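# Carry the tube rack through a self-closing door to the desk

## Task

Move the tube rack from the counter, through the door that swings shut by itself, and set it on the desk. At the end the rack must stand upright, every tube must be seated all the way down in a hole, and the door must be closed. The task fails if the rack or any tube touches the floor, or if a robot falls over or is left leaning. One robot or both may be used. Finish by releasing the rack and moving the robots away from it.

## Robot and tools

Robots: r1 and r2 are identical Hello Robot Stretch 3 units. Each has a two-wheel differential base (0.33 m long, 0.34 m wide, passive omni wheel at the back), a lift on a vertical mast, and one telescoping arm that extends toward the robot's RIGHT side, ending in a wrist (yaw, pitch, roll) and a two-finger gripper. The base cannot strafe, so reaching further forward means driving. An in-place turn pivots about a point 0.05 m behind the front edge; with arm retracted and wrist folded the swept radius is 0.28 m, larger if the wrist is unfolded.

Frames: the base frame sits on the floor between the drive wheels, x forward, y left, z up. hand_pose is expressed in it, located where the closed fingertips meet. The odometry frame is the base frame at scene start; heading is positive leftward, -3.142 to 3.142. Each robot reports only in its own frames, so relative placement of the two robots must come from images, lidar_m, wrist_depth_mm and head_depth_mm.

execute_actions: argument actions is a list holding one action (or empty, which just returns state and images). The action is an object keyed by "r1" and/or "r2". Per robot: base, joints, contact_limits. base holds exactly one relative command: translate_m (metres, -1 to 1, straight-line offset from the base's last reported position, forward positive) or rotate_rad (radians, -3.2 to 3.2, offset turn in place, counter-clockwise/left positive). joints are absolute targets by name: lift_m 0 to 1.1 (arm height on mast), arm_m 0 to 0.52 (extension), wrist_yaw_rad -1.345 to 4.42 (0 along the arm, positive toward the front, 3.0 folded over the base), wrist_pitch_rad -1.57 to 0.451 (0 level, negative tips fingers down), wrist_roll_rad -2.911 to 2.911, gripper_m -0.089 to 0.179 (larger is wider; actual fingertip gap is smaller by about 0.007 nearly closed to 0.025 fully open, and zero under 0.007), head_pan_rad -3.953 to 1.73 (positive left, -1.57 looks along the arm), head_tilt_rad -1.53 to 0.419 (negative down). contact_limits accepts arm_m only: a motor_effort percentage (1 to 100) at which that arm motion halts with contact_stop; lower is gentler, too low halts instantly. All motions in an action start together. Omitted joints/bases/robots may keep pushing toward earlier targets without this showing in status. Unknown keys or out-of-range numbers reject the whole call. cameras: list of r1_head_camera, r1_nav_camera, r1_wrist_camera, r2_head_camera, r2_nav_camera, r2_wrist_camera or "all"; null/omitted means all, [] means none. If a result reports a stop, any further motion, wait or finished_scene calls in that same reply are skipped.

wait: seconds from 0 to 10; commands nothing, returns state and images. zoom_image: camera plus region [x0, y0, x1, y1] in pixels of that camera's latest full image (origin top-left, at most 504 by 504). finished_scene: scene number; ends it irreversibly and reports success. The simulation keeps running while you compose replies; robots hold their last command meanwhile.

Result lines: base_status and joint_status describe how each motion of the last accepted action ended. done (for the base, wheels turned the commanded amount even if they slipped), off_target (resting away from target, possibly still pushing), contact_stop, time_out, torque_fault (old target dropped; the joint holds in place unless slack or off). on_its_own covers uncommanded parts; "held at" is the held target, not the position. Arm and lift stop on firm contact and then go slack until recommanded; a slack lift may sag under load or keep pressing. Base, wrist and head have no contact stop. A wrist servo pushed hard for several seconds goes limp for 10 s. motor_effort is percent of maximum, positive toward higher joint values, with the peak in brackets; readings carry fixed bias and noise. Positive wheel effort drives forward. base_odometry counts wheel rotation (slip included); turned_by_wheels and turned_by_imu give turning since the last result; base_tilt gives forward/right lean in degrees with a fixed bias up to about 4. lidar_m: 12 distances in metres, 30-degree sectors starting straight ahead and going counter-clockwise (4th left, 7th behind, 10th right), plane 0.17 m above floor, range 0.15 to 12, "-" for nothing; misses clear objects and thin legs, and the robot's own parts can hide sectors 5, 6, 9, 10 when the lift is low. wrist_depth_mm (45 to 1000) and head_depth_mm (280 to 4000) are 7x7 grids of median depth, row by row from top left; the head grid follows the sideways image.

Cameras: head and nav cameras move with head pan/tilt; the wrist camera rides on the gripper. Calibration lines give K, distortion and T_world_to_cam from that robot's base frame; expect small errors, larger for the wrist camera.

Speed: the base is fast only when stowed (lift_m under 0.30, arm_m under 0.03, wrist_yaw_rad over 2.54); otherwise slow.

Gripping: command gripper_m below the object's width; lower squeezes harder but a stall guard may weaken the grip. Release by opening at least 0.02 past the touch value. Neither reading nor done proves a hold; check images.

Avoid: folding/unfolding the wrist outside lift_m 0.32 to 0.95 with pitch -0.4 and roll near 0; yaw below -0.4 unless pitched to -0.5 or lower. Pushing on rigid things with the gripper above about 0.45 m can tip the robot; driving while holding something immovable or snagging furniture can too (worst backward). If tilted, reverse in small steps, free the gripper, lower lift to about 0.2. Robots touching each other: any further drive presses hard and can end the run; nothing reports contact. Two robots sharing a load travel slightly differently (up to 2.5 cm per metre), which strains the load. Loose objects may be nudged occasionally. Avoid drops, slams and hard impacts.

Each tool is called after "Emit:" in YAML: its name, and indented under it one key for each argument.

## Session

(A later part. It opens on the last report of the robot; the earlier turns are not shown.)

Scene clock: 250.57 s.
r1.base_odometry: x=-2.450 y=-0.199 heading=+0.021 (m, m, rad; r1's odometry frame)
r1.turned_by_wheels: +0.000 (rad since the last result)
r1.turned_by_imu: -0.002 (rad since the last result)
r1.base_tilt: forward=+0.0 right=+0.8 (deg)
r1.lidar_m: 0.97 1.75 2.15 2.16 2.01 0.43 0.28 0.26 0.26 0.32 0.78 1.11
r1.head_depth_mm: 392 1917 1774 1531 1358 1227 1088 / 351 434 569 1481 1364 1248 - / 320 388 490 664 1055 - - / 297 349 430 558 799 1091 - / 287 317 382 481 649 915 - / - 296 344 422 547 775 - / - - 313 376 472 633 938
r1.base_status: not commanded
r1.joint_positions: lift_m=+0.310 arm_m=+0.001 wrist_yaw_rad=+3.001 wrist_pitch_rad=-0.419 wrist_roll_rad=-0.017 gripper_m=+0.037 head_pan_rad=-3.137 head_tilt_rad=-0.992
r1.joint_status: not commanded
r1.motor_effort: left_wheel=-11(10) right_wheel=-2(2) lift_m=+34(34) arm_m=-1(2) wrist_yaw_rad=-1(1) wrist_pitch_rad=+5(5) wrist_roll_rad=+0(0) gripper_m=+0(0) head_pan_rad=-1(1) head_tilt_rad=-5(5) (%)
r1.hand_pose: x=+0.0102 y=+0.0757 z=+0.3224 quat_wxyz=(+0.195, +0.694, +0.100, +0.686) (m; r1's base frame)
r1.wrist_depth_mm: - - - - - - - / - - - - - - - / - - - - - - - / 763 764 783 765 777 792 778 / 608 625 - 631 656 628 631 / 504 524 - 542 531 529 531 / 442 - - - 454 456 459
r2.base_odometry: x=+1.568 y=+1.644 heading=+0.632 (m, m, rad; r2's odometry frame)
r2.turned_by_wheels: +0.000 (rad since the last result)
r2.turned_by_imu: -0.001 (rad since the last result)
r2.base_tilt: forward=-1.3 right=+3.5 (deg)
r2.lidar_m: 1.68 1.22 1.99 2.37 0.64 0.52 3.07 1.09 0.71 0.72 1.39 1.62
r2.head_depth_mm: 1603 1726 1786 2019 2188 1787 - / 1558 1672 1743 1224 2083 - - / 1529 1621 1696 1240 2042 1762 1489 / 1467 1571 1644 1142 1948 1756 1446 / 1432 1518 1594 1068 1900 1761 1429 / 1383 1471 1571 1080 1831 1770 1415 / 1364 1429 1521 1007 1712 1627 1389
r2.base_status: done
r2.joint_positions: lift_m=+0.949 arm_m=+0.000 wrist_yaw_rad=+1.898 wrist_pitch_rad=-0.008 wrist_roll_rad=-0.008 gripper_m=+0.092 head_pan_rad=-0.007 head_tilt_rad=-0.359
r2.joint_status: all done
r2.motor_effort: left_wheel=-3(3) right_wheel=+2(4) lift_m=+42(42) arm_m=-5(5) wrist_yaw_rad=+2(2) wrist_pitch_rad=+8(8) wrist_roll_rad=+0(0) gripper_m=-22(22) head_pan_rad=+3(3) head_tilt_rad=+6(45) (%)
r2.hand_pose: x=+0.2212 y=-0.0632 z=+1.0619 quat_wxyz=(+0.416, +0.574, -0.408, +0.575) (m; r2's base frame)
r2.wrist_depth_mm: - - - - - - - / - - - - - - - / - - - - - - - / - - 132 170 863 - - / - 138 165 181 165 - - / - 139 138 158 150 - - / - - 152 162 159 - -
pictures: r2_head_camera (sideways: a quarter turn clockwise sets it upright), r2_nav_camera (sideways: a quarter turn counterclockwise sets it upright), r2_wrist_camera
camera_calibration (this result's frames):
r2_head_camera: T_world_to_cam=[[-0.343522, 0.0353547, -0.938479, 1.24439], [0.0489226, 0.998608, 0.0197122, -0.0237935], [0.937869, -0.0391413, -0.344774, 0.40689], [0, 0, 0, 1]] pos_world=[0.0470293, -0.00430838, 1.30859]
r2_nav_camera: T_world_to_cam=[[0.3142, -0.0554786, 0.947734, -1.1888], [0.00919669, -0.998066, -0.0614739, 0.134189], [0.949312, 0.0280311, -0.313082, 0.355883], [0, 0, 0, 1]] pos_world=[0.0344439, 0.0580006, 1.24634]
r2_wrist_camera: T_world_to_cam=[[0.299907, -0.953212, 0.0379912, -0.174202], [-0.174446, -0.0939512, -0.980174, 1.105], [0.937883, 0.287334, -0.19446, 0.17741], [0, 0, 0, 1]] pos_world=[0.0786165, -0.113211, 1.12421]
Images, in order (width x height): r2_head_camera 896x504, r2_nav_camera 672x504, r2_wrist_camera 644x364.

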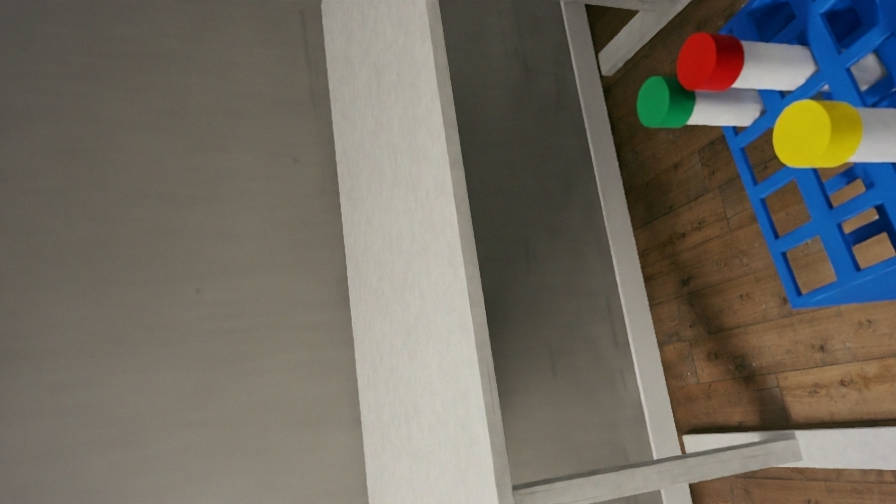

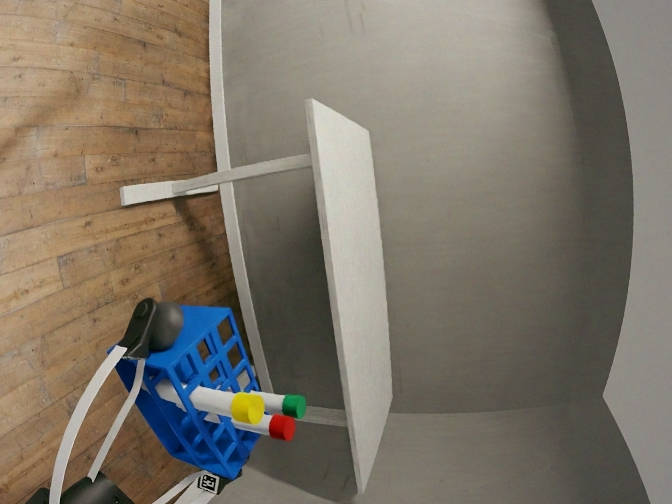

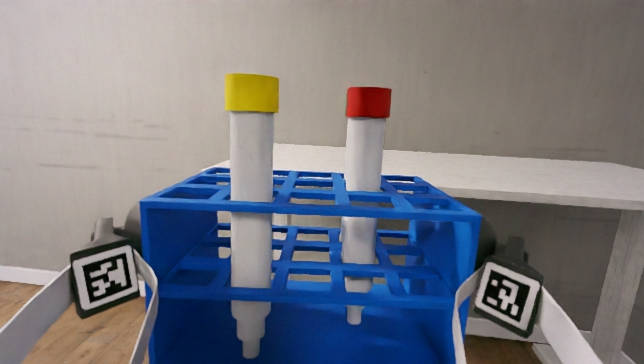

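Emit:
execute_actions:
  actions:
    - {"r2":{"base":{"translate_m":0.22},"joints":{"lift_m":0.97,"wrist_yaw_rad":1.2}},"r1":{"base":{"rotate_rad":0.27}}}
  cameras: ["r1_nav_camera","r2_head_camera"]

Scene clock: 283.40 s.
r1.base_odometry: x=-2.449 y=-0.199 heading=+0.289 (m, m, rad; r1's odometry frame)
r1.turned_by_wheels: +0.267 (rad since the last result)
r1.turned_by_imu: +0.224 (rad since the last result)
r1.base_tilt: forward=+0.0 right=+0.8 (deg)
r1.lidar_m: 0.99 2.11 2.26 2.03 2.02 0.35 0.27 0.27 0.29 0.42 1.30 0.96
r1.head_depth_mm: 309 379 492 700 1370 1222 1097 / 299 354 449 615 978 1253 - / 290 331 413 548 817 - - / - 311 382 495 705 962 - / - 300 355 451 619 907 - / - 291 332 415 552 826 - / - - 311 383 498 710 1082
r1.base_status: rotate_rad off_target (by the wheels' count: +0.2675 of +0.2700)
r1.joint_positions: lift_m=+0.310 arm_m=+0.001 wrist_yaw_rad=+3.001 wrist_pitch_rad=-0.419 wrist_roll_rad=-0.017 gripper_m=+0.037 head_pan_rad=-3.137 head_tilt_rad=-0.992
r1.joint_status: not commanded
r1.on_its_own: left_wheel is at rest, and its effort (-100) is outside its rest range (-18 to +18)
r1.motor_effort: left_wheel=-100(100) right_wheel=-17(20) lift_m=+33(33) arm_m=-2(2) wrist_yaw_rad=+0(1) wrist_pitch_rad=+5(5) wrist_roll_rad=+0(1) gripper_m=+1(0) head_pan_rad=-1(2) head_tilt_rad=-5(5) (%)
r1.hand_pose: x=+0.0102 y=+0.0757 z=+0.3224 quat_wxyz=(+0.195, +0.694, +0.100, +0.686) (m; r1's base frame)
r1.wrist_depth_mm: - - - - - - - / - - - - - - - / - - - - - - - / 762 757 759 780 755 782 772 / 625 623 - 629 653 634 629 / 511 516 - 544 533 525 530 / 445 - - - 457 454 460
r2.base_odometry: x=+1.745 y=+1.774 heading=+0.632 (m, m, rad; r2's odometry frame)
r2.turned_by_wheels: +0.000 (rad since the last result)
r2.turned_by_imu: -0.003 (rad since the last result)
r2.base_tilt: forward=-1.3 right=+3.5 (deg)
r2.lidar_m: 1.46 1.02 1.74 2.42 1.04 0.71 3.27 1.00 0.80 1.22 1.35 1.43
r2.head_depth_mm: 1406 1508 1590 950 1919 1725 1389 / 1354 1464 1528 959 1838 1723 1399 / 1322 1392 1501 972 1764 1770 1395 / 1275 1364 1443 980 1684 1752 1400 / 1246 1327 1386 984 1632 1716 1412 / 1211 1285 1368 994 771 1673 1424 / 1178 1247 1323 1011 734 1620 1305
r2.base_status: done
r2.joint_positions: lift_m=+0.969 arm_m=+0.000 wrist_yaw_rad=+1.203 wrist_pitch_rad=-0.008 wrist_roll_rad=-0.008 gripper_m=+0.092 head_pan_rad=-0.007 head_tilt_rad=-0.359
r2.joint_status: all done
r2.motor_effort: left_wheel=-2(5) right_wheel=+2(4) lift_m=+42(45) arm_m=-5(5) wrist_yaw_rad=-2(3) wrist_pitch_rad=+8(8) wrist_roll_rad=+0(0) gripper_m=-22(22) head_pan_rad=+4(3) head_tilt_rad=+6(6) (%)
r2.hand_pose: x=+0.2175 y=-0.2374 z=+1.0819 quat_wxyz=(+0.587, +0.401, -0.579, +0.399) (m; r2's base frame)
r2.wrist_depth_mm: - - - - - - 957 / - - - - - - 948 / - - - - - - 942 / 779 821 131 170 991 - 979 / 575 138 165 181 165 - 959 / - 139 137 158 150 - 969 / - - 152 163 158 - 963
pictures: r1_nav_camera (sideways: a quarter turn counterclockwise sets it upright), r2_head_camera (sideways: a quarter turn clockwise sets it upright)
camera_calibration (this result's frames):
r1_nav_camera: T_world_to_cam=[[-0.850282, 0.0323231, 0.525334, -0.634771], [0.0135002, 0.999123, -0.039624, 0.102478], [-0.526155, -0.0265995, -0.849973, 1.07187], [0, 0, 0, 1]] pos_world=[0.02285, -0.0533591, 1.24858]
r2_head_camera: T_world_to_cam=[[-0.343488, 0.0353545, -0.938491, 1.2444], [0.0489219, 0.998608, 0.0197137, -0.0237955], [0.937882, -0.0391413, -0.34474, 0.406846], [0, 0, 0, 1]] pos_world=[0.0470291, -0.00430838, 1.30859]
Images, in order (width x height): r1_nav_camera 672x504, r2_head_camera 896x504.

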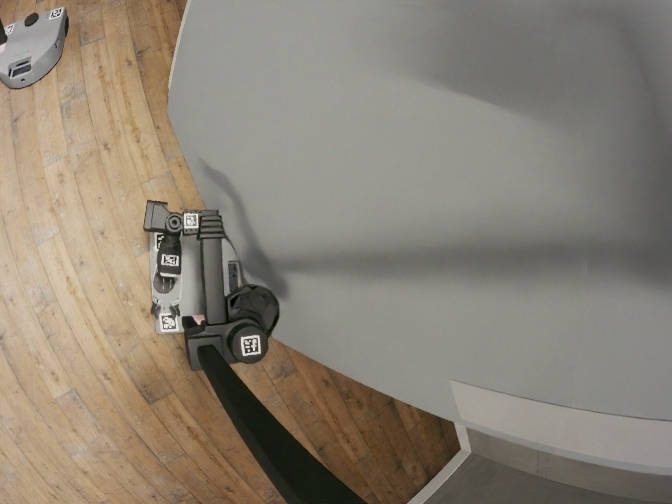

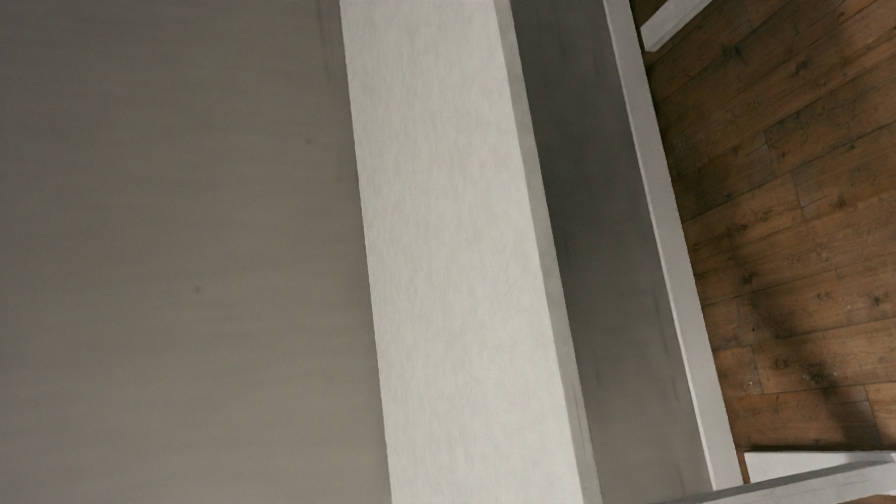

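r1 is pushing against the door stop; move it forward right away.

Emit:
execute_actions:
  actions:
    - {"r1":{"base":{"translate_m":0.35}},"r2":{"base":{"rotate_rad":1.83},"joints":{"wrist_yaw_rad":-0.06,"arm_m":0.15,"head_pan_rad":-1.5,"head_tilt_rad":-0.5}}}
  cameras: ["r1_nav_camera","r2_head_camera","r2_wrist_camera"]

Scene clock: 294.70 s.
r1.base_odometry: x=-2.114 y=-0.099 heading=+0.289 (m, m, rad; r1's odometry frame)
r1.turned_by_wheels: +0.000 (rad since the last result)
r1.turned_by_imu: +0.000 (rad since the last result)
r1.base_tilt: forward=+0.0 right=+0.7 (deg)
r1.lidar_m: 0.79 1.80 1.92 2.17 0.36 0.28 0.28 0.29 0.43 2.26 1.01 0.63
r1.head_depth_mm: - 290 334 429 597 996 1089 / - 292 338 434 607 920 - / - 294 342 440 620 - - / - 296 345 445 633 909 - / - 296 348 452 643 1010 - / - 298 352 459 658 1166 - / - 297 357 465 671 1174 1116
r1.base_status: done
r1.joint_positions: lift_m=+0.310 arm_m=+0.001 wrist_yaw_rad=+3.001 wrist_pitch_rad=-0.419 wrist_roll_rad=-0.017 gripper_m=+0.037 head_pan_rad=-3.137 head_tilt_rad=-0.992
r1.joint_status: not commanded
r1.motor_effort: left_wheel=-10(100) right_wheel=-14(18) lift_m=+33(33) arm_m=-2(2) wrist_yaw_rad=+0(2) wrist_pitch_rad=+5(5) wrist_roll_rad=+0(0) gripper_m=+0(1) head_pan_rad=-1(1) head_tilt_rad=-5(4) (%)
r1.hand_pose: x=+0.0102 y=+0.0757 z=+0.3224 quat_wxyz=(+0.195, +0.694, +0.100, +0.686) (m; r1's base frame)
r1.wrist_depth_mm: - - - - - - - / 325 - - - - - - / 334 - - - - - - / 332 729 761 748 785 766 771 / 328 472 - 637 651 628 629 / 331 470 - 542 536 524 525 / 322 - - - 450 457 457
r2.base_odometry: x=+1.745 y=+1.774 heading=+2.462 (m, m, rad; r2's odometry frame)
r2.turned_by_wheels: +1.830 (rad since the last result)
r2.turned_by_imu: +1.817 (rad since the last result)
r2.base_tilt: forward=-1.3 right=+3.5 (deg)
r2.lidar_m: 1.84 0.74 0.71 1.10 0.79 0.81 1.35 1.41 1.50 1.02 1.54 2.18
r2.head_depth_mm: 1194 1298 1094 - - 1503 1268 / 1199 1315 1194 - - 1543 1279 / 1203 1309 1116 - - 1528 1277 / 1215 1321 1130 582 1789 1545 1288 / 1229 1332 1140 807 1742 1469 1262 / 1236 1351 1238 814 1832 1541 1297 / 1235 1348 1485 868 1835 1560 1296
r2.base_status: done
r2.joint_positions: lift_m=+0.969 arm_m=+0.150 wrist_yaw_rad=-0.058 wrist_pitch_rad=-0.008 wrist_roll_rad=-0.008 gripper_m=+0.092 head_pan_rad=-1.493 head_tilt_rad=-0.494
r2.joint_status: all done
r2.motor_effort: left_wheel=-2(5) right_wheel=+2(5) lift_m=+42(42) arm_m=+5(3) wrist_yaw_rad=-1(2) wrist_pitch_rad=+8(8) wrist_roll_rad=+0(0) gripper_m=-22(22) head_pan_rad=-3(48) head_tilt_rad=-4(25) (%)
r2.hand_pose: x=-0.0362 y=-0.5502 z=+1.0819 quat_wxyz=(+0.710, -0.017, -0.704, -0.023) (m; r2's base frame)
r2.wrist_depth_mm: - - - - - - - / - - - - - - - / - - - - - - - / - - 131 170 740 - - / - 139 164 180 166 586 599 / 368 139 138 158 150 - 407 / - 299 151 163 158 307 309
pictures: r1_nav_camera (sideways: a quarter turn counterclockwise sets it upright), r2_head_camera (sideways: a quarter turn clockwise sets it upright), r2_wrist_camera
camera_calibration (this result's frames):
r1_nav_camera: T_world_to_cam=[[-0.850282, 0.0323231, 0.525334, -0.634771], [0.0135002, 0.999123, -0.039624, 0.102478], [-0.526155, -0.0265995, -0.849973, 1.07187], [0, 0, 0, 1]] pos_world=[0.02285, -0.0533591, 1.24858]
r2_head_camera: T_world_to_cam=[[-0.0033258, 0.467995, -0.883725, 1.17087], [0.99935, 0.0332772, 0.0138617, -0.0219715], [0.0358951, -0.883104, -0.467801, 0.572489], [0, 0, 0, 1]] pos_world=[0.00530174, -0.0416621, 1.30284]
r2_wrist_camera: T_world_to_cam=[[-0.996115, 0.0794402, 0.0379938, -0.0407808], [-0.0216718, 0.197032, -0.980157, 1.19956], [-0.0853499, -0.977173, -0.194545, -0.170108], [0, 0, 0, 1]] pos_world=[-0.0291446, -0.399338, 1.14421]
Images, in order (width x height): r1_nav_camera 672x504, r2_head_camera 896x504, r2_wrist_camera 644x364.

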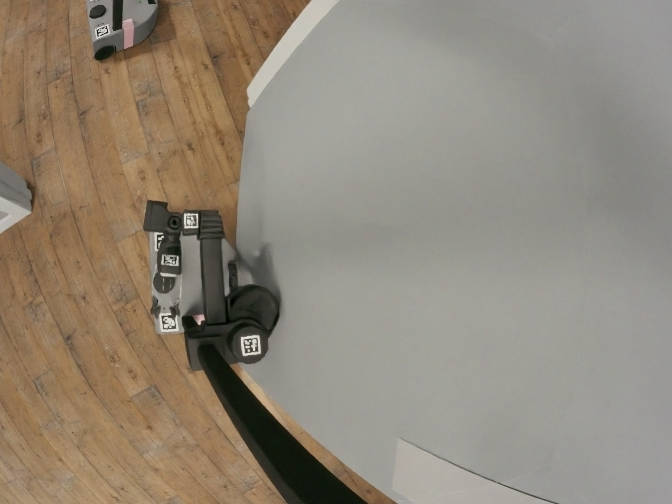

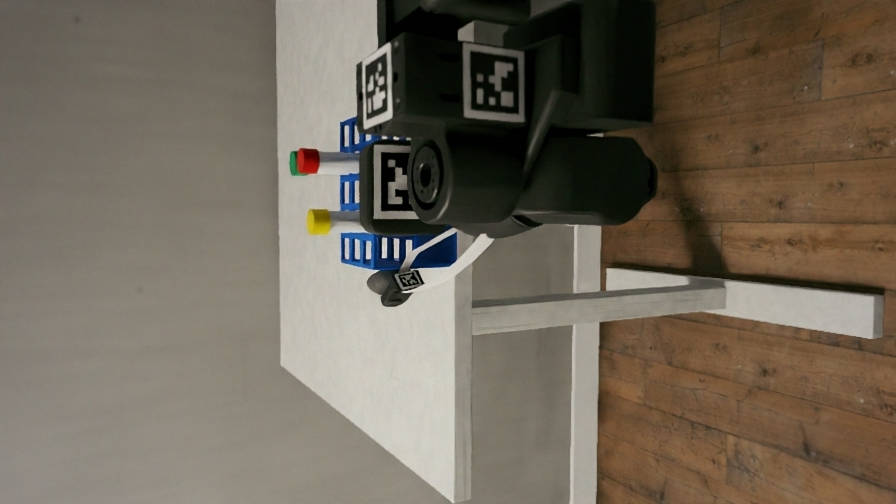

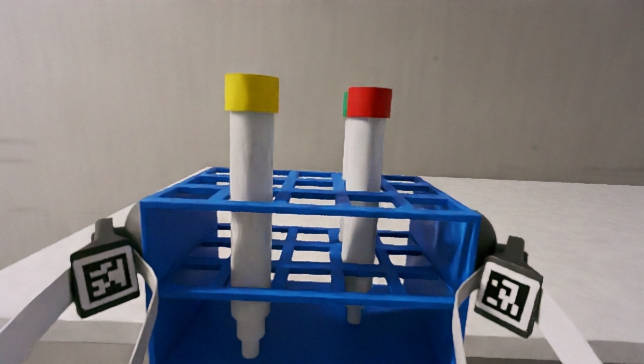

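Emit:
execute_actions:
  actions:
    - {"r1":{"base":{"rotate_rad":0.2}},"r2":{"joints":{"arm_m":0.25,"lift_m":0.92}}}
  cameras: []

Emit:
execute_actions:
  actions:
    - {"r1":{"base":{"translate_m":0.3}},"r2":{"joints":{"arm_m":0.42,"lift_m":0.905}}}
  cameras: ["r1_nav_camera","r2_head_camera","r2_wrist_camera"]

Scene clock: 316.50 s.
r1.base_odometry: x=-2.114 y=-0.099 heading=+0.489 (m, m, rad; r1's odometry frame)
r1.turned_by_wheels: +0.200 (rad since the last result)
r1.turned_by_imu: +0.199 (rad since the last result)
r1.base_tilt: forward=+0.0 right=+0.8 (deg)
r1.lidar_m: 1.08 1.80 2.12 2.15 0.31 0.27 0.27 0.32 0.57 1.01 2.17 0.63
r1.head_depth_mm: - - 312 391 523 771 1091 / - 287 325 411 557 781 - / - 292 339 431 597 - - / - 298 353 456 645 939 - / - 302 368 483 698 1117 - / - 309 385 512 763 1190 - / - 321 404 546 838 1219 1115
r1.base_status: done
r1.joint_positions: lift_m=+0.310 arm_m=+0.001 wrist_yaw_rad=+3.001 wrist_pitch_rad=-0.419 wrist_roll_rad=-0.017 gripper_m=+0.037 head_pan_rad=-3.137 head_tilt_rad=-0.992
r1.joint_status: not commanded
r1.on_its_own: left_wheel is at rest, and its effort (-23) is outside its rest range (-18 to +18)
r1.motor_effort: left_wheel=-23(29) right_wheel=-5(7) lift_m=+33(33) arm_m=-2(2) wrist_yaw_rad=-1(0) wrist_pitch_rad=+5(5) wrist_roll_rad=+0(0) gripper_m=+0(0) head_pan_rad=-1(1) head_tilt_rad=-5(4) (%)
r1.hand_pose: x=+0.0102 y=+0.0757 z=+0.3224 quat_wxyz=(+0.195, +0.694, +0.100, +0.686) (m; r1's base frame)
r1.wrist_depth_mm: 265 - - - - - - / 274 325 - - - - - / 280 342 - - - - - / 284 361 767 768 784 769 764 / 293 384 - 620 653 633 639 / 297 396 - 540 527 523 525 / 296 - - - 456 459 455
r2.base_odometry: x=+1.745 y=+1.774 heading=+2.462 (m, m, rad; r2's odometry frame)
r2.turned_by_wheels: +0.000 (rad since the last result)
r2.turned_by_imu: -0.002 (rad since the last result)
r2.base_tilt: forward=-1.3 right=+3.5 (deg)
r2.lidar_m: 1.84 0.74 0.71 1.10 0.79 0.81 1.34 1.41 1.50 1.02 1.54 2.18
r2.head_depth_mm: 1200 1305 1094 - 1760 1526 1279 / 1203 1304 1102 - 1812 1518 1277 / 1212 1320 1122 - 1793 1536 1277 / 1219 1338 1127 724 1775 1544 1282 / 1223 1328 1135 807 1771 1459 1257 / 1226 1338 1243 810 1815 1560 1288 / 1241 1349 1485 867 1819 1548 1298
r2.base_status: not commanded
r2.joint_positions: lift_m=+0.921 arm_m=+0.250 wrist_yaw_rad=-0.058 wrist_pitch_rad=-0.008 wrist_roll_rad=-0.008 gripper_m=+0.092 head_pan_rad=-1.493 head_tilt_rad=-0.494
r2.joint_status: all done
r2.motor_effort: left_wheel=-2(2) right_wheel=+2(2) lift_m=+10(35) arm_m=+6(5) wrist_yaw_rad=-1(2) wrist_pitch_rad=+8(8) wrist_roll_rad=+0(0) gripper_m=-21(21) head_pan_rad=-2(3) head_tilt_rad=-4(5) (%)
r2.hand_pose: x=-0.0363 y=-0.6502 z=+1.0333 quat_wxyz=(+0.710, -0.017, -0.704, -0.024) (m; r2's base frame)
r2.wrist_depth_mm: 938 949 929 923 924 941 926 / 951 965 938 948 944 969 969 / 985 985 128 - - 993 973 / - 615 130 170 542 780 830 / 360 138 164 180 166 429 441 / 276 139 137 158 149 - 301 / 196 191 152 162 158 213 230
pictures: none
No camera images: the call's "cameras" was empty. Leave "cameras" out to get every camera's image.

Scene clock: 320.53 s.
r1.base_odometry: x=-1.849 y=+0.042 heading=+0.489 (m, m, rad; r1's odometry frame)
r1.turned_by_wheels: +0.000 (rad since the last result)
r1.turned_by_imu: +0.000 (rad since the last result)
r1.base_tilt: forward=-0.1 right=+0.8 (deg)
r1.lidar_m: 0.95 1.51 1.78 2.20 0.26 0.26 0.28 0.42 2.02 1.03 0.43 0.51
r1.head_depth_mm: - - 303 361 456 694 1086 / - 290 327 402 520 683 - / - 301 360 452 606 - - / 289 325 398 512 718 1104 - / 300 356 446 596 896 1237 - / 322 395 506 709 1183 1223 - / 352 441 589 878 1331 1223 1115
r1.base_status: done
r1.joint_positions: lift_m=+0.310 arm_m=+0.001 wrist_yaw_rad=+3.001 wrist_pitch_rad=-0.419 wrist_roll_rad=-0.017 gripper_m=+0.037 head_pan_rad=-3.137 head_tilt_rad=-0.992
r1.joint_status: not commanded
r1.motor_effort: left_wheel=-5(13) right_wheel=-10(12) lift_m=+34(33) arm_m=-2(2) wrist_yaw_rad=+0(2) wrist_pitch_rad=+5(5) wrist_roll_rad=+0(0) gripper_m=+0(1) head_pan_rad=-1(1) head_tilt_rad=-5(5) (%)
r1.hand_pose: x=+0.0102 y=+0.0757 z=+0.3224 quat_wxyz=(+0.195, +0.694, +0.100, +0.686) (m; r1's base frame)
r1.wrist_depth_mm: - - - - - - - / 224 - - - - - - / 234 - - - - - - / 244 708 740 776 771 774 781 / 253 320 - 626 653 634 637 / 265 332 - 533 529 531 532 / 275 - - - 450 458 458
r2.base_odometry: x=+1.745 y=+1.774 heading=+2.462 (m, m, rad; r2's odometry frame)
r2.turned_by_wheels: +0.000 (rad since the last result)
r2.turned_by_imu: -0.001 (rad since the last result)
r2.base_tilt: forward=-1.4 right=+3.5 (deg)
r2.lidar_m: 1.84 0.74 0.71 0.94 0.79 0.81 1.34 1.41 1.50 1.01 1.54 2.18
r2.head_depth_mm: 1203 1297 1095 787 1769 1491 1265 / 1205 1312 1203 1632 1756 1527 1276 / 1209 1314 1323 1678 1781 1534 1270 / 1216 1334 1224 806 1804 1535 1278 / 1220 1329 1129 808 1754 1452 1254 / 1232 1341 1234 816 1809 1562 1293 / 1240 1339 1476 867 1818 1557 1297
r2.base_status: not commanded
r2.joint_positions: lift_m=+0.906 arm_m=+0.420 wrist_yaw_rad=-0.058 wrist_pitch_rad=-0.008 wrist_roll_rad=-0.008 gripper_m=+0.092 head_pan_rad=-1.493 head_tilt_rad=-0.494
r2.joint_status: all done
r2.motor_effort: left_wheel=-2(2) right_wheel=+2(2) lift_m=+10(12) arm_m=+5(8) wrist_yaw_rad=-1(1) wrist_pitch_rad=+8(8) wrist_roll_rad=+0(0) gripper_m=-22(22) head_pan_rad=-3(3) head_tilt_rad=-4(4) (%)
r2.hand_pose: x=-0.0364 y=-0.8202 z=+1.0183 quat_wxyz=(+0.710, -0.017, -0.704, -0.024) (m; r2's base frame)
r2.wrist_depth_mm: 763 765 758 754 760 761 738 / 773 776 786 780 772 787 785 / 807 810 128 802 808 808 791 / 833 547 130 170 486 690 735 / 321 138 165 180 165 379 394 / - 140 137 158 150 - 268 / 175 169 152 162 158 190 205
pictures: r1_nav_camera (sideways: a quarter turn counterclockwise sets it upright), r2_head_camera (sideways: a quarter turn clockwise sets it upright), r2_wrist_camera
camera_calibration (this result's frames):
r1_nav_camera: T_world_to_cam=[[-0.850282, 0.0323231, 0.525334, -0.634771], [0.0135002, 0.999123, -0.039624, 0.102478], [-0.526155, -0.0265995, -0.849973, 1.07187], [0, 0, 0, 1]] pos_world=[0.02285, -0.0533591, 1.24858]
r2_head_camera: T_world_to_cam=[[-0.00331203, 0.468008, -0.883718, 1.17086], [0.999351, 0.0332454, 0.013861, -0.0219707], [0.0358667, -0.883099, -0.467815, 0.572506], [0, 0, 0, 1]] pos_world=[0.00530042, -0.0416621, 1.30284]
r2_wrist_camera: T_world_to_cam=[[-0.996062, 0.0801002, 0.037999, -0.0165525], [-0.0215261, 0.197277, -0.980111, 1.19061], [-0.0860035, -0.97707, -0.194776, -0.445997], [0, 0, 0, 1]] pos_world=[-0.0292154, -0.669324, 1.08069]
Images, in order (width x height): r1_nav_camera 672x504, r2_head_camera 896x504, r2_wrist_camera 644x364.

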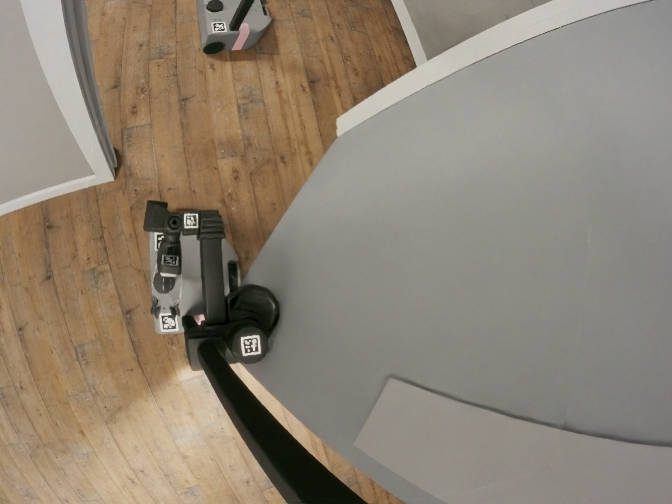

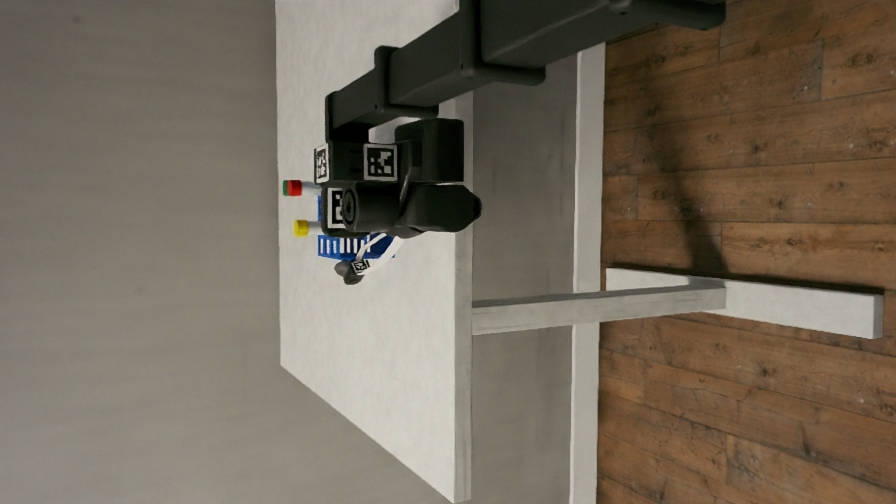

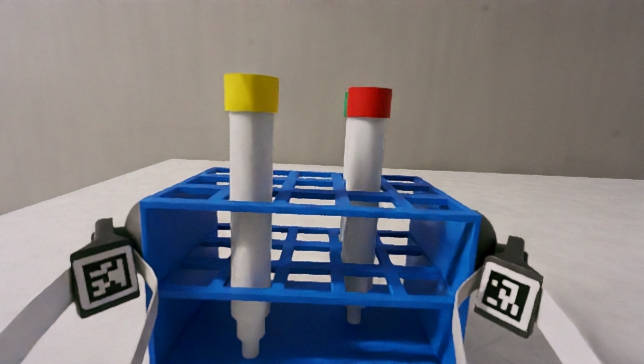

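Emit:
execute_actions:
  actions:
    - {"r1":{"base":{"translate_m":0.15}},"r2":{"joints":{"lift_m":0.89}}}
  cameras: ["r1_nav_camera","r2_wrist_camera"]

Scene clock: 330.10 s.
r1.base_odometry: x=-1.716 y=+0.112 heading=+0.489 (m, m, rad; r1's odometry frame)
r1.turned_by_wheels: +0.000 (rad since the last result)
r1.turned_by_imu: -0.001 (rad since the last result)
r1.base_tilt: forward=-0.1 right=+0.8 (deg)
r1.lidar_m: 0.88 1.37 1.60 2.24 2.25 0.26 0.29 0.48 1.06 0.38 0.38 0.47
r1.head_depth_mm: - - 304 379 1362 1236 1089 / - 293 334 404 556 1252 - / - 313 374 468 622 - - / 300 350 428 551 773 1201 - / 326 394 496 669 1028 1243 - / 365 451 589 851 1321 1221 - / 414 529 727 1183 1361 1223 1111
r1.base_status: done
r1.joint_positions: lift_m=+0.310 arm_m=+0.001 wrist_yaw_rad=+3.001 wrist_pitch_rad=-0.419 wrist_roll_rad=-0.017 gripper_m=+0.037 head_pan_rad=-3.137 head_tilt_rad=-0.992
r1.joint_status: not commanded
r1.motor_effort: left_wheel=-5(4) right_wheel=-9(10) lift_m=+34(33) arm_m=-2(2) wrist_yaw_rad=-2(1) wrist_pitch_rad=+5(5) wrist_roll_rad=+0(0) gripper_m=+0(0) head_pan_rad=-2(1) head_tilt_rad=-4(5) (%)
r1.hand_pose: x=+0.0102 y=+0.0757 z=+0.3224 quat_wxyz=(+0.195, +0.694, +0.100, +0.686) (m; r1's base frame)
r1.wrist_depth_mm: - - - - - - - / - - - - - - - / - - - - - - - / 779 744 764 786 765 778 785 / 620 610 - 630 657 624 622 / 530 520 - 541 527 532 531 / 450 - - - 455 450 460
r2.base_odometry: x=+1.745 y=+1.774 heading=+2.462 (m, m, rad; r2's odometry frame)
r2.turned_by_wheels: +0.000 (rad since the last result)
r2.turned_by_imu: -0.001 (rad since the last result)
r2.base_tilt: forward=-1.4 right=+3.5 (deg)
r2.lidar_m: 1.84 0.74 0.71 0.89 0.79 0.81 1.34 1.41 1.50 1.01 1.54 2.18
r2.head_depth_mm: 1196 1304 1098 782 - 1502 1271 / 1196 1314 1188 1662 1755 1536 1274 / 1205 1309 1263 - 1764 1539 1270 / 1208 1317 1220 804 1782 1538 1280 / 1223 1338 1137 808 1760 1463 1251 / 1229 1328 1241 813 1826 1566 1294 / 1241 1357 1486 868 1830 1561 1299
r2.base_status: not commanded
r2.joint_positions: lift_m=+0.891 arm_m=+0.420 wrist_yaw_rad=-0.058 wrist_pitch_rad=-0.008 wrist_roll_rad=-0.008 gripper_m=+0.092 head_pan_rad=-1.493 head_tilt_rad=-0.494
r2.joint_status: all done
r2.motor_effort: left_wheel=-2(3) right_wheel=+2(2) lift_m=+10(11) arm_m=+5(5) wrist_yaw_rad=-1(2) wrist_pitch_rad=+8(8) wrist_roll_rad=+0(0) gripper_m=-22(22) head_pan_rad=-4(3) head_tilt_rad=-5(4) (%)
r2.hand_pose: x=-0.0364 y=-0.8202 z=+1.0033 quat_wxyz=(+0.710, -0.017, -0.704, -0.024) (m; r2's base frame)
r2.wrist_depth_mm: 760 759 767 767 769 761 764 / 789 796 771 791 781 789 788 / 813 816 128 820 819 816 805 / 838 476 131 170 427 608 652 / 285 138 165 180 165 335 346 / - 139 138 157 150 - 238 / 157 155 152 162 158 168 181
pictures: r1_nav_camera (sideways: a quarter turn counterclockwise sets it upright), r2_wrist_camera
camera_calibration (this result's frames):
r1_nav_camera: T_world_to_cam=[[-0.850291, 0.0323099, 0.525321, -0.634753], [0.0134853, 0.999124, -0.0396237, 0.102477], [-0.52614, -0.0266076, -0.849981, 1.07188], [0, 0, 0, 1]] pos_world=[0.0228517, -0.0533588, 1.24859]
r2_wrist_camera: T_world_to_cam=[[-0.996062, 0.0801009, 0.0379986, -0.0159818], [-0.0215256, 0.197277, -0.980111, 1.17591], [-0.086004, -0.97707, -0.194776, -0.448919], [0, 0, 0, 1]] pos_world=[-0.0292155, -0.669325, 1.06569]
Images, in order (width x height): r1_nav_camera 672x504, r2_wrist_camera 644x364.

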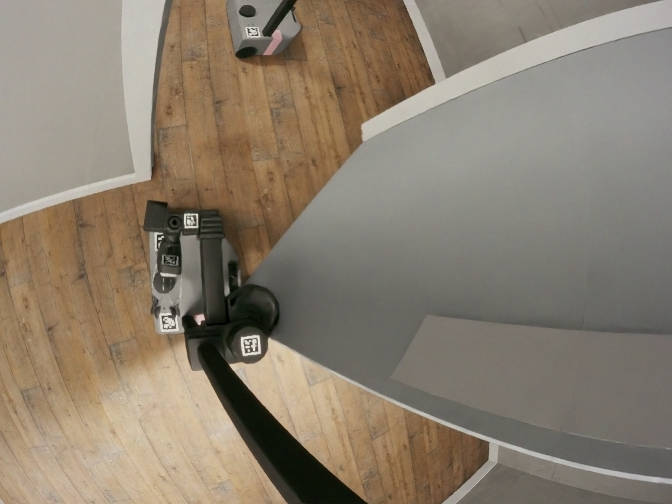

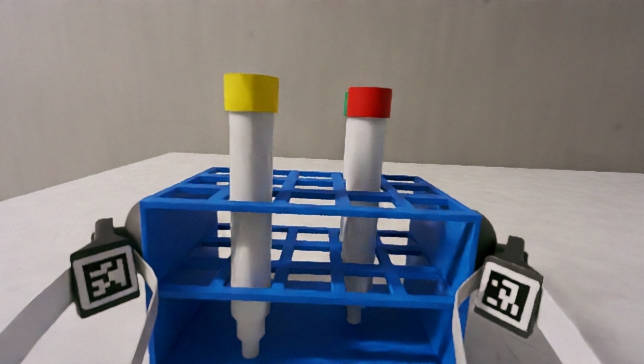

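Emit:
execute_actions:
  actions:
    - {"r1":{"base":{"translate_m":0.1}},"r2":{"joints":{"lift_m":0.886}}}
  cameras: ["r1_nav_camera"]

Scene clock: 335.70 s.
r1.base_odometry: x=-1.628 y=+0.159 heading=+0.490 (m, m, rad; r1's odometry frame)
r1.turned_by_wheels: +0.000 (rad since the last result)
r1.turned_by_imu: -0.001 (rad since the last result)
r1.base_tilt: forward=+0.0 right=+0.7 (deg)
r1.lidar_m: 0.84 1.27 1.49 2.26 2.26 0.29 0.27 0.50 1.10 0.37 0.37 0.45
r1.head_depth_mm: 2091 2043 1765 1544 1368 1235 1089 / - 299 1642 1536 1368 1250 - / - 299 350 449 1310 - - / 293 332 405 525 736 1172 - / 316 386 487 665 1044 1241 - / 365 455 607 907 1337 1231 - / 429 559 804 1434 1357 1224 1111
r1.base_status: done
r1.joint_positions: lift_m=+0.310 arm_m=+0.001 wrist_yaw_rad=+3.001 wrist_pitch_rad=-0.419 wrist_roll_rad=-0.017 gripper_m=+0.037 head_pan_rad=-3.137 head_tilt_rad=-0.992
r1.joint_status: not commanded
r1.motor_effort: left_wheel=-8(9) right_wheel=-12(15) lift_m=+34(34) arm_m=-2(2) wrist_yaw_rad=-1(1) wrist_pitch_rad=+5(5) wrist_roll_rad=+0(0) gripper_m=+0(0) head_pan_rad=-1(1) head_tilt_rad=-5(5) (%)
r1.hand_pose: x=+0.0102 y=+0.0757 z=+0.3224 quat_wxyz=(+0.195, +0.694, +0.100, +0.686) (m; r1's base frame)
r1.wrist_depth_mm: - - - - - - - / - - - - - - - / - - - - - - - / 755 774 769 771 774 787 781 / 622 620 - 625 654 627 619 / 520 521 - 536 530 532 527 / 451 - - - 454 459 461
r2.base_odometry: x=+1.745 y=+1.774 heading=+2.462 (m, m, rad; r2's odometry frame)
r2.turned_by_wheels: +0.000 (rad since the last result)
r2.turned_by_imu: -0.001 (rad since the last result)
r2.base_tilt: forward=-1.4 right=+3.5 (deg)
r2.lidar_m: 1.85 0.74 0.71 0.86 0.80 0.81 1.34 1.41 1.50 1.02 1.54 2.18
r2.head_depth_mm: 1191 1294 1093 783 - 1525 1274 / 1209 1323 1195 1648 1765 1527 1281 / 1211 1316 1259 - 1774 1536 1275 / 1207 1314 1214 800 1789 1549 1282 / 1221 1340 1129 812 1737 1469 1257 / 1236 1335 1241 813 1822 1551 1291 / 1244 1341 1480 873 1816 1567 1280
r2.base_status: not commanded
r2.joint_positions: lift_m=+0.887 arm_m=+0.420 wrist_yaw_rad=-0.058 wrist_pitch_rad=+0.000 wrist_roll_rad=-0.008 gripper_m=+0.092 head_pan_rad=-1.493 head_tilt_rad=-0.494
r2.joint_status: all done
r2.motor_effort: left_wheel=-2(2) right_wheel=+2(2) lift_m=+9(10) arm_m=+5(5) wrist_yaw_rad=-1(2) wrist_pitch_rad=+6(8) wrist_roll_rad=+0(0) gripper_m=-22(22) head_pan_rad=-3(4) head_tilt_rad=-4(4) (%)
r2.hand_pose: x=-0.0364 y=-0.8204 z=+1.0014 quat_wxyz=(+0.710, -0.020, -0.704, -0.021) (m; r2's base frame)
r2.wrist_depth_mm: 758 765 771 757 754 766 766 / 782 780 775 767 773 787 775 / 807 816 127 814 809 811 820 / 831 478 129 169 180 617 667 / 284 138 165 180 165 337 345 / - 139 138 158 151 - 234 / 155 153 152 162 158 166 178
pictures: r1_nav_camera (sideways: a quarter turn counterclockwise sets it upright)
camera_calibration (this result's frames):
r1_nav_camera: T_world_to_cam=[[-0.850283, 0.0323254, 0.525333, -0.634769], [0.0135029, 0.999123, -0.039624, 0.102478], [-0.526153, -0.0265981, -0.849974, 1.07187], [0, 0, 0, 1]] pos_world=[0.02285, -0.0533591, 1.24858]
Images, in order (width x height): r1_nav_camera 672x504.

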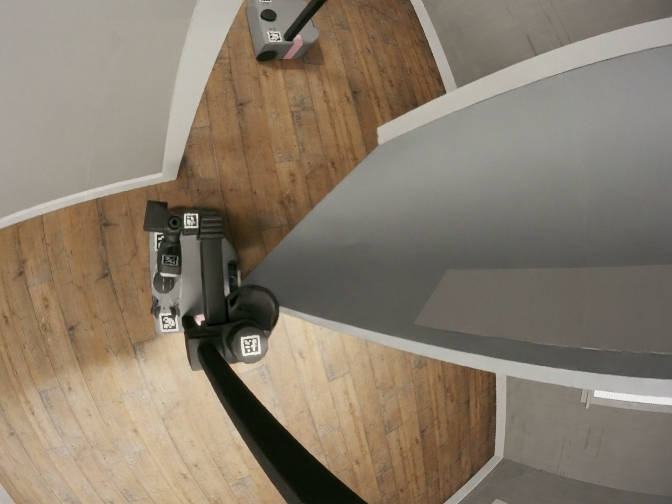

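Touchdown. Release, and keep r1 easing forward.

Emit:
execute_actions:
  actions:
    - {"r1":{"base":{"translate_m":0.1}},"r2":{"joints":{"gripper_m":0.179}}}
  cameras: ["r1_nav_camera","r2_wrist_camera"]

Scene clock: 342.50 s.
r1.base_odometry: x=-1.540 y=+0.206 heading=+0.489 (m, m, rad; r1's odometry frame)
r1.turned_by_wheels: +0.000 (rad since the last result)
r1.turned_by_imu: -0.001 (rad since the last result)
r1.base_tilt: forward=+0.0 right=+0.8 (deg)
r1.lidar_m: 0.79 1.18 1.37 2.28 2.29 2.27 2.03 0.29 0.30 0.35 0.35 0.42
r1.head_depth_mm: 2142 2060 1768 1550 1368 1235 1096 / 2102 2040 1756 1538 1362 1254 - / 2048 2060 1734 1537 1369 - - / 2019 2035 1743 1527 1369 1268 - / 1975 2044 1731 1530 1365 1249 - / 1940 2037 1740 1534 1368 1190 - / 1865 2030 1748 1498 916 841 1112
r1.base_status: done
r1.joint_positions: lift_m=+0.310 arm_m=+0.001 wrist_yaw_rad=+3.001 wrist_pitch_rad=-0.419 wrist_roll_rad=-0.017 gripper_m=+0.037 head_pan_rad=-3.137 head_tilt_rad=-0.992
r1.joint_status: not commanded
r1.motor_effort: left_wheel=-3(17) right_wheel=+3(12) lift_m=+33(34) arm_m=-2(2) wrist_yaw_rad=-1(0) wrist_pitch_rad=+5(5) wrist_roll_rad=+0(0) gripper_m=+1(0) head_pan_rad=-1(1) head_tilt_rad=-5(5) (%)
r1.hand_pose: x=+0.0102 y=+0.0757 z=+0.3224 quat_wxyz=(+0.195, +0.694, +0.100, +0.686) (m; r1's base frame)
r1.wrist_depth_mm: - - - - - - - / - - - - - - - / - - - - - - - / 785 760 767 776 752 775 789 / 623 627 - 629 647 626 642 / 526 525 - 544 538 533 531 / 450 - - - 448 449 460
r2.base_odometry: x=+1.745 y=+1.774 heading=+2.462 (m, m, rad; r2's odometry frame)
r2.turned_by_wheels: +0.000 (rad since the last result)
r2.turned_by_imu: -0.001 (rad since the last result)
r2.base_tilt: forward=-1.4 right=+3.5 (deg)
r2.lidar_m: 1.84 0.74 0.71 0.74 0.74 0.81 1.34 1.41 1.50 1.01 1.54 2.18
r2.head_depth_mm: 1193 1306 1090 786 - 1529 1274 / 1203 1301 1196 1653 1770 1532 1280 / 1218 1315 1208 - 1791 1538 1274 / 1211 1322 1171 806 1769 1528 1286 / 1222 1326 1131 807 1751 1456 1258 / 1236 1342 1236 813 1819 1549 1284 / 1228 1339 1492 867 1835 1566 1297
r2.base_status: not commanded
r2.joint_positions: lift_m=+0.887 arm_m=+0.420 wrist_yaw_rad=-0.058 wrist_pitch_rad=+0.000 wrist_roll_rad=-0.008 gripper_m=+0.179 head_pan_rad=-1.493 head_tilt_rad=-0.494
r2.joint_status: all done
r2.motor_effort: left_wheel=-2(2) right_wheel=+2(2) lift_m=+9(9) arm_m=+6(5) wrist_yaw_rad=-1(1) wrist_pitch_rad=+6(6) wrist_roll_rad=-1(0) gripper_m=+0(99) head_pan_rad=-3(4) head_tilt_rad=-4(5) (%)
r2.hand_pose: x=-0.0364 y=-0.8204 z=+1.0014 quat_wxyz=(+0.710, -0.020, -0.704, -0.021) (m; r2's base frame)
r2.wrist_depth_mm: 761 766 756 757 753 767 748 / 778 789 775 783 788 778 786 / 814 822 126 810 809 814 803 / 826 477 129 169 180 610 669 / 301 151 138 179 165 319 347 / - 154 137 157 149 208 237 / 158 151 152 162 157 166 170
pictures: r1_nav_camera (sideways: a quarter turn counterclockwise sets it upright), r2_wrist_camera
camera_calibration (this result's frames):
r1_nav_camera: T_world_to_cam=[[-0.850284, 0.0323237, 0.525331, -0.634767], [0.013501, 0.999123, -0.039624, 0.102478], [-0.526152, -0.0265991, -0.849975, 1.07187], [0, 0, 0, 1]] pos_world=[0.0228502, -0.0533591, 1.24858]
r2_wrist_camera: T_world_to_cam=[[-0.996045, 0.0804029, 0.0378234, -0.0154807], [-0.0219824, 0.189465, -0.981641, 1.16918], [-0.0860931, -0.97859, -0.186948, -0.458578], [0, 0, 0, 1]] pos_world=[-0.0291984, -0.669035, 1.06258]
Images, in order (width x height): r1_nav_camera 672x504, r2_wrist_camera 644x364.

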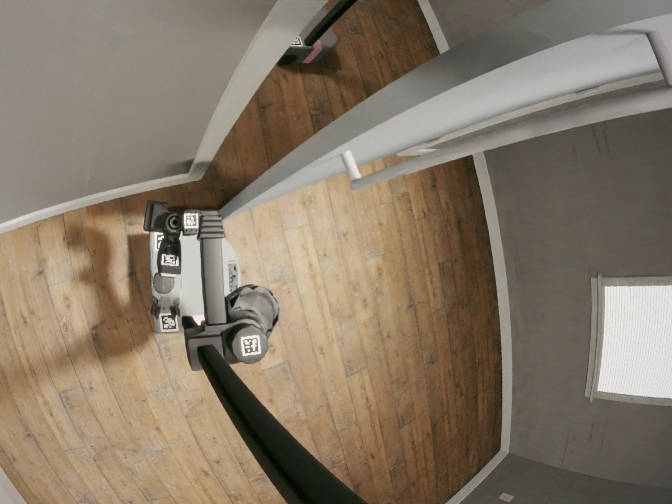

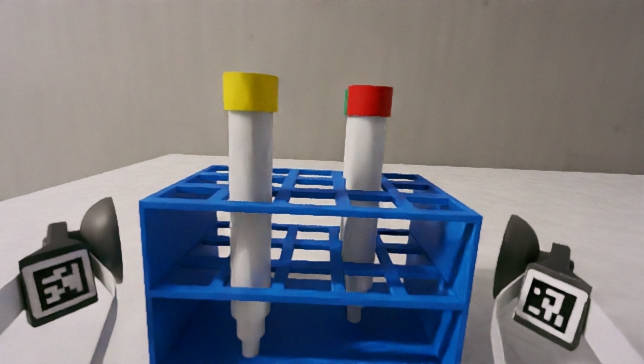

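Emit:
execute_actions:
  actions:
    - {"r1":{"base":{"translate_m":0.2}},"r2":{"joints":{"arm_m":0.1,"head_tilt_rad":-0.35}}}
  cameras: ["r1_nav_camera","r2_wrist_camera","r2_head_camera"]

Scene clock: 351.57 s.
r1.base_odometry: x=-1.363 y=+0.300 heading=+0.489 (m, m, rad; r1's odometry frame)
r1.turned_by_wheels: +0.000 (rad since the last result)
r1.turned_by_imu: -0.001 (rad since the last result)
r1.base_tilt: forward=-0.1 right=+0.8 (deg)
r1.lidar_m: 0.70 1.00 1.14 2.08 2.32 2.49 2.23 0.57 0.35 0.31 0.31 0.37
r1.head_depth_mm: 2300 2051 1756 1533 1376 1232 1093 / 2263 2064 1749 1532 1369 1250 - / 2259 2047 1748 1540 1370 - - / 2195 2036 1759 1541 1364 1261 - / 2170 2002 1754 1533 1361 1242 - / 2106 2034 1743 1529 1361 1228 - / 2083 1991 1731 1500 1345 1195 1070
r1.base_status: done
r1.joint_positions: lift_m=+0.310 arm_m=+0.001 wrist_yaw_rad=+3.001 wrist_pitch_rad=-0.419 wrist_roll_rad=-0.017 gripper_m=+0.037 head_pan_rad=-3.137 head_tilt_rad=-0.992
r1.joint_status: not commanded
r1.motor_effort: left_wheel=-3(6) right_wheel=+3(7) lift_m=+33(34) arm_m=-2(2) wrist_yaw_rad=-1(2) wrist_pitch_rad=+5(5) wrist_roll_rad=+0(1) gripper_m=+0(0) head_pan_rad=-1(1) head_tilt_rad=-5(4) (%)
r1.hand_pose: x=+0.0102 y=+0.0757 z=+0.3224 quat_wxyz=(+0.195, +0.694, +0.100, +0.686) (m; r1's base frame)
r1.wrist_depth_mm: - - - - - - 822 / - - - - - - 840 / - - - - - - 911 / 744 751 771 771 776 766 787 / 604 612 - 629 654 638 630 / 522 519 - 554 516 529 523 / 443 - - - 456 450 450
r2.base_odometry: x=+1.745 y=+1.774 heading=+2.462 (m, m, rad; r2's odometry frame)
r2.turned_by_wheels: +0.000 (rad since the last result)
r2.turned_by_imu: -0.002 (rad since the last result)
r2.base_tilt: forward=-1.4 right=+3.5 (deg)
r2.lidar_m: 1.85 0.74 0.65 0.64 0.67 0.81 1.35 1.41 1.50 1.02 1.54 2.19
r2.head_depth_mm: 1209 1288 1359 950 742 1710 - / 1228 1295 1371 958 1185 - - / 1231 1307 1381 840 1189 - - / 1236 1315 1392 854 1640 1727 1407 / 1242 1318 1415 986 765 1628 1348 / 1255 1333 1427 991 1675 1780 1410 / 1256 1348 1440 1535 1693 1783 1421
r2.base_status: not commanded
r2.joint_positions: lift_m=+0.887 arm_m=+0.100 wrist_yaw_rad=-0.059 wrist_pitch_rad=+0.000 wrist_roll_rad=-0.008 gripper_m=+0.179 head_pan_rad=-1.493 head_tilt_rad=-0.359
r2.joint_status: all done
r2.motor_effort: left_wheel=-2(2) right_wheel=+2(2) lift_m=+9(9) arm_m=-6(2) wrist_yaw_rad=-1(1) wrist_pitch_rad=+6(6) wrist_roll_rad=+0(0) gripper_m=+0(0) head_pan_rad=-4(3) head_tilt_rad=+6(27) (%)
r2.hand_pose: x=-0.0365 y=-0.5011 z=+1.0014 quat_wxyz=(+0.710, -0.020, -0.704, -0.021) (m; r2's base frame)
r2.wrist_depth_mm: - - - - - - - / - - - - - - - / - - - - - - - / - 494 509 504 581 626 672 / 333 347 337 341 355 366 351 / - - - - - - - / - - - - - - -
pictures: r1_nav_camera (sideways: a quarter turn counterclockwise sets it upright), r2_head_camera (sideways: a quarter turn clockwise sets it upright), r2_wrist_camera
camera_calibration (this result's frames):
r1_nav_camera: T_world_to_cam=[[-0.850283, 0.0323235, 0.525332, -0.634767], [0.0135008, 0.999123, -0.039624, 0.102478], [-0.526152, -0.0265992, -0.849975, 1.07187], [0, 0, 0, 1]] pos_world=[0.0228502, -0.0533591, 1.24858]
r2_head_camera: T_world_to_cam=[[0.00625341, 0.345219, -0.938501, 1.24228], [0.999175, 0.0354972, 0.019715, -0.0295937], [0.0401202, -0.937851, -0.344712, 0.412286], [0, 0, 0, 1]] pos_world=[0.00525983, -0.0411464, 1.30859]
r2_wrist_camera: T_world_to_cam=[[-0.996022, 0.0806868, 0.0378234, -0.0410803], [-0.0219284, 0.189471, -0.981641, 1.10869], [-0.0863719, -0.978565, -0.186948, -0.14615], [0, 0, 0, 1]] pos_world=[-0.0292282, -0.349768, 1.06257]
Images, in order (width x height): r1_nav_camera 672x504, r2_head_camera 896x504, r2_wrist_camera 644x364.

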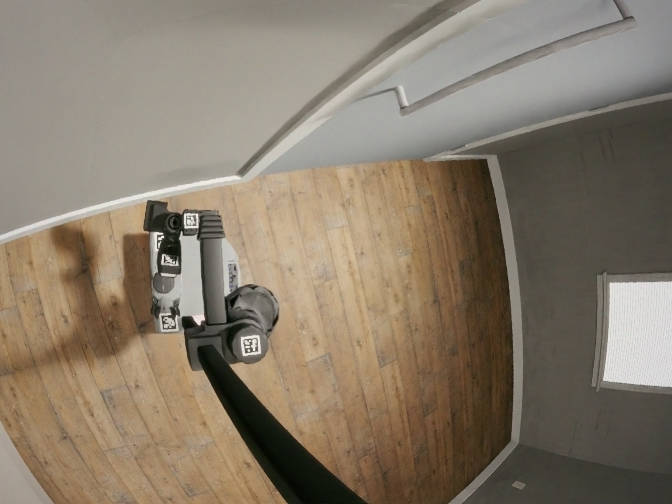

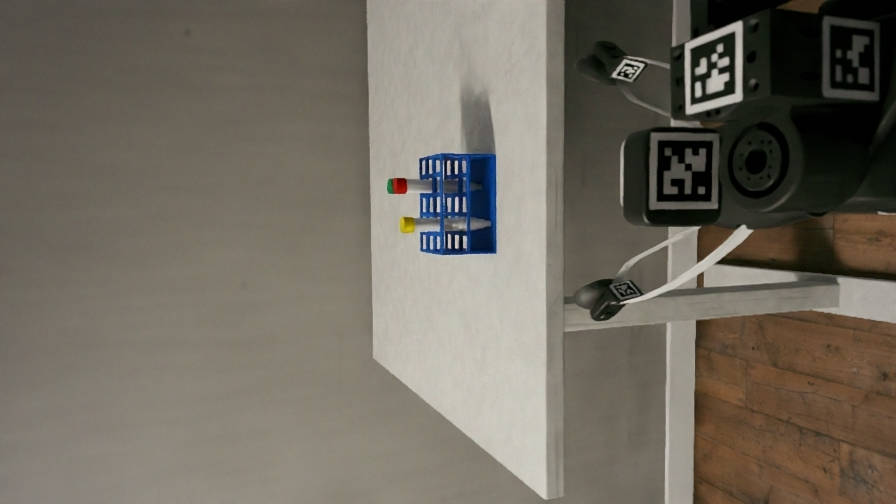

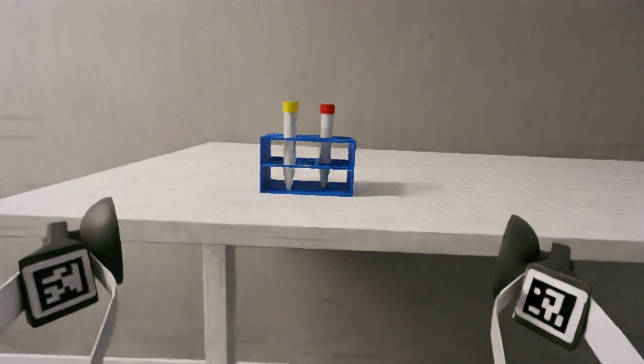

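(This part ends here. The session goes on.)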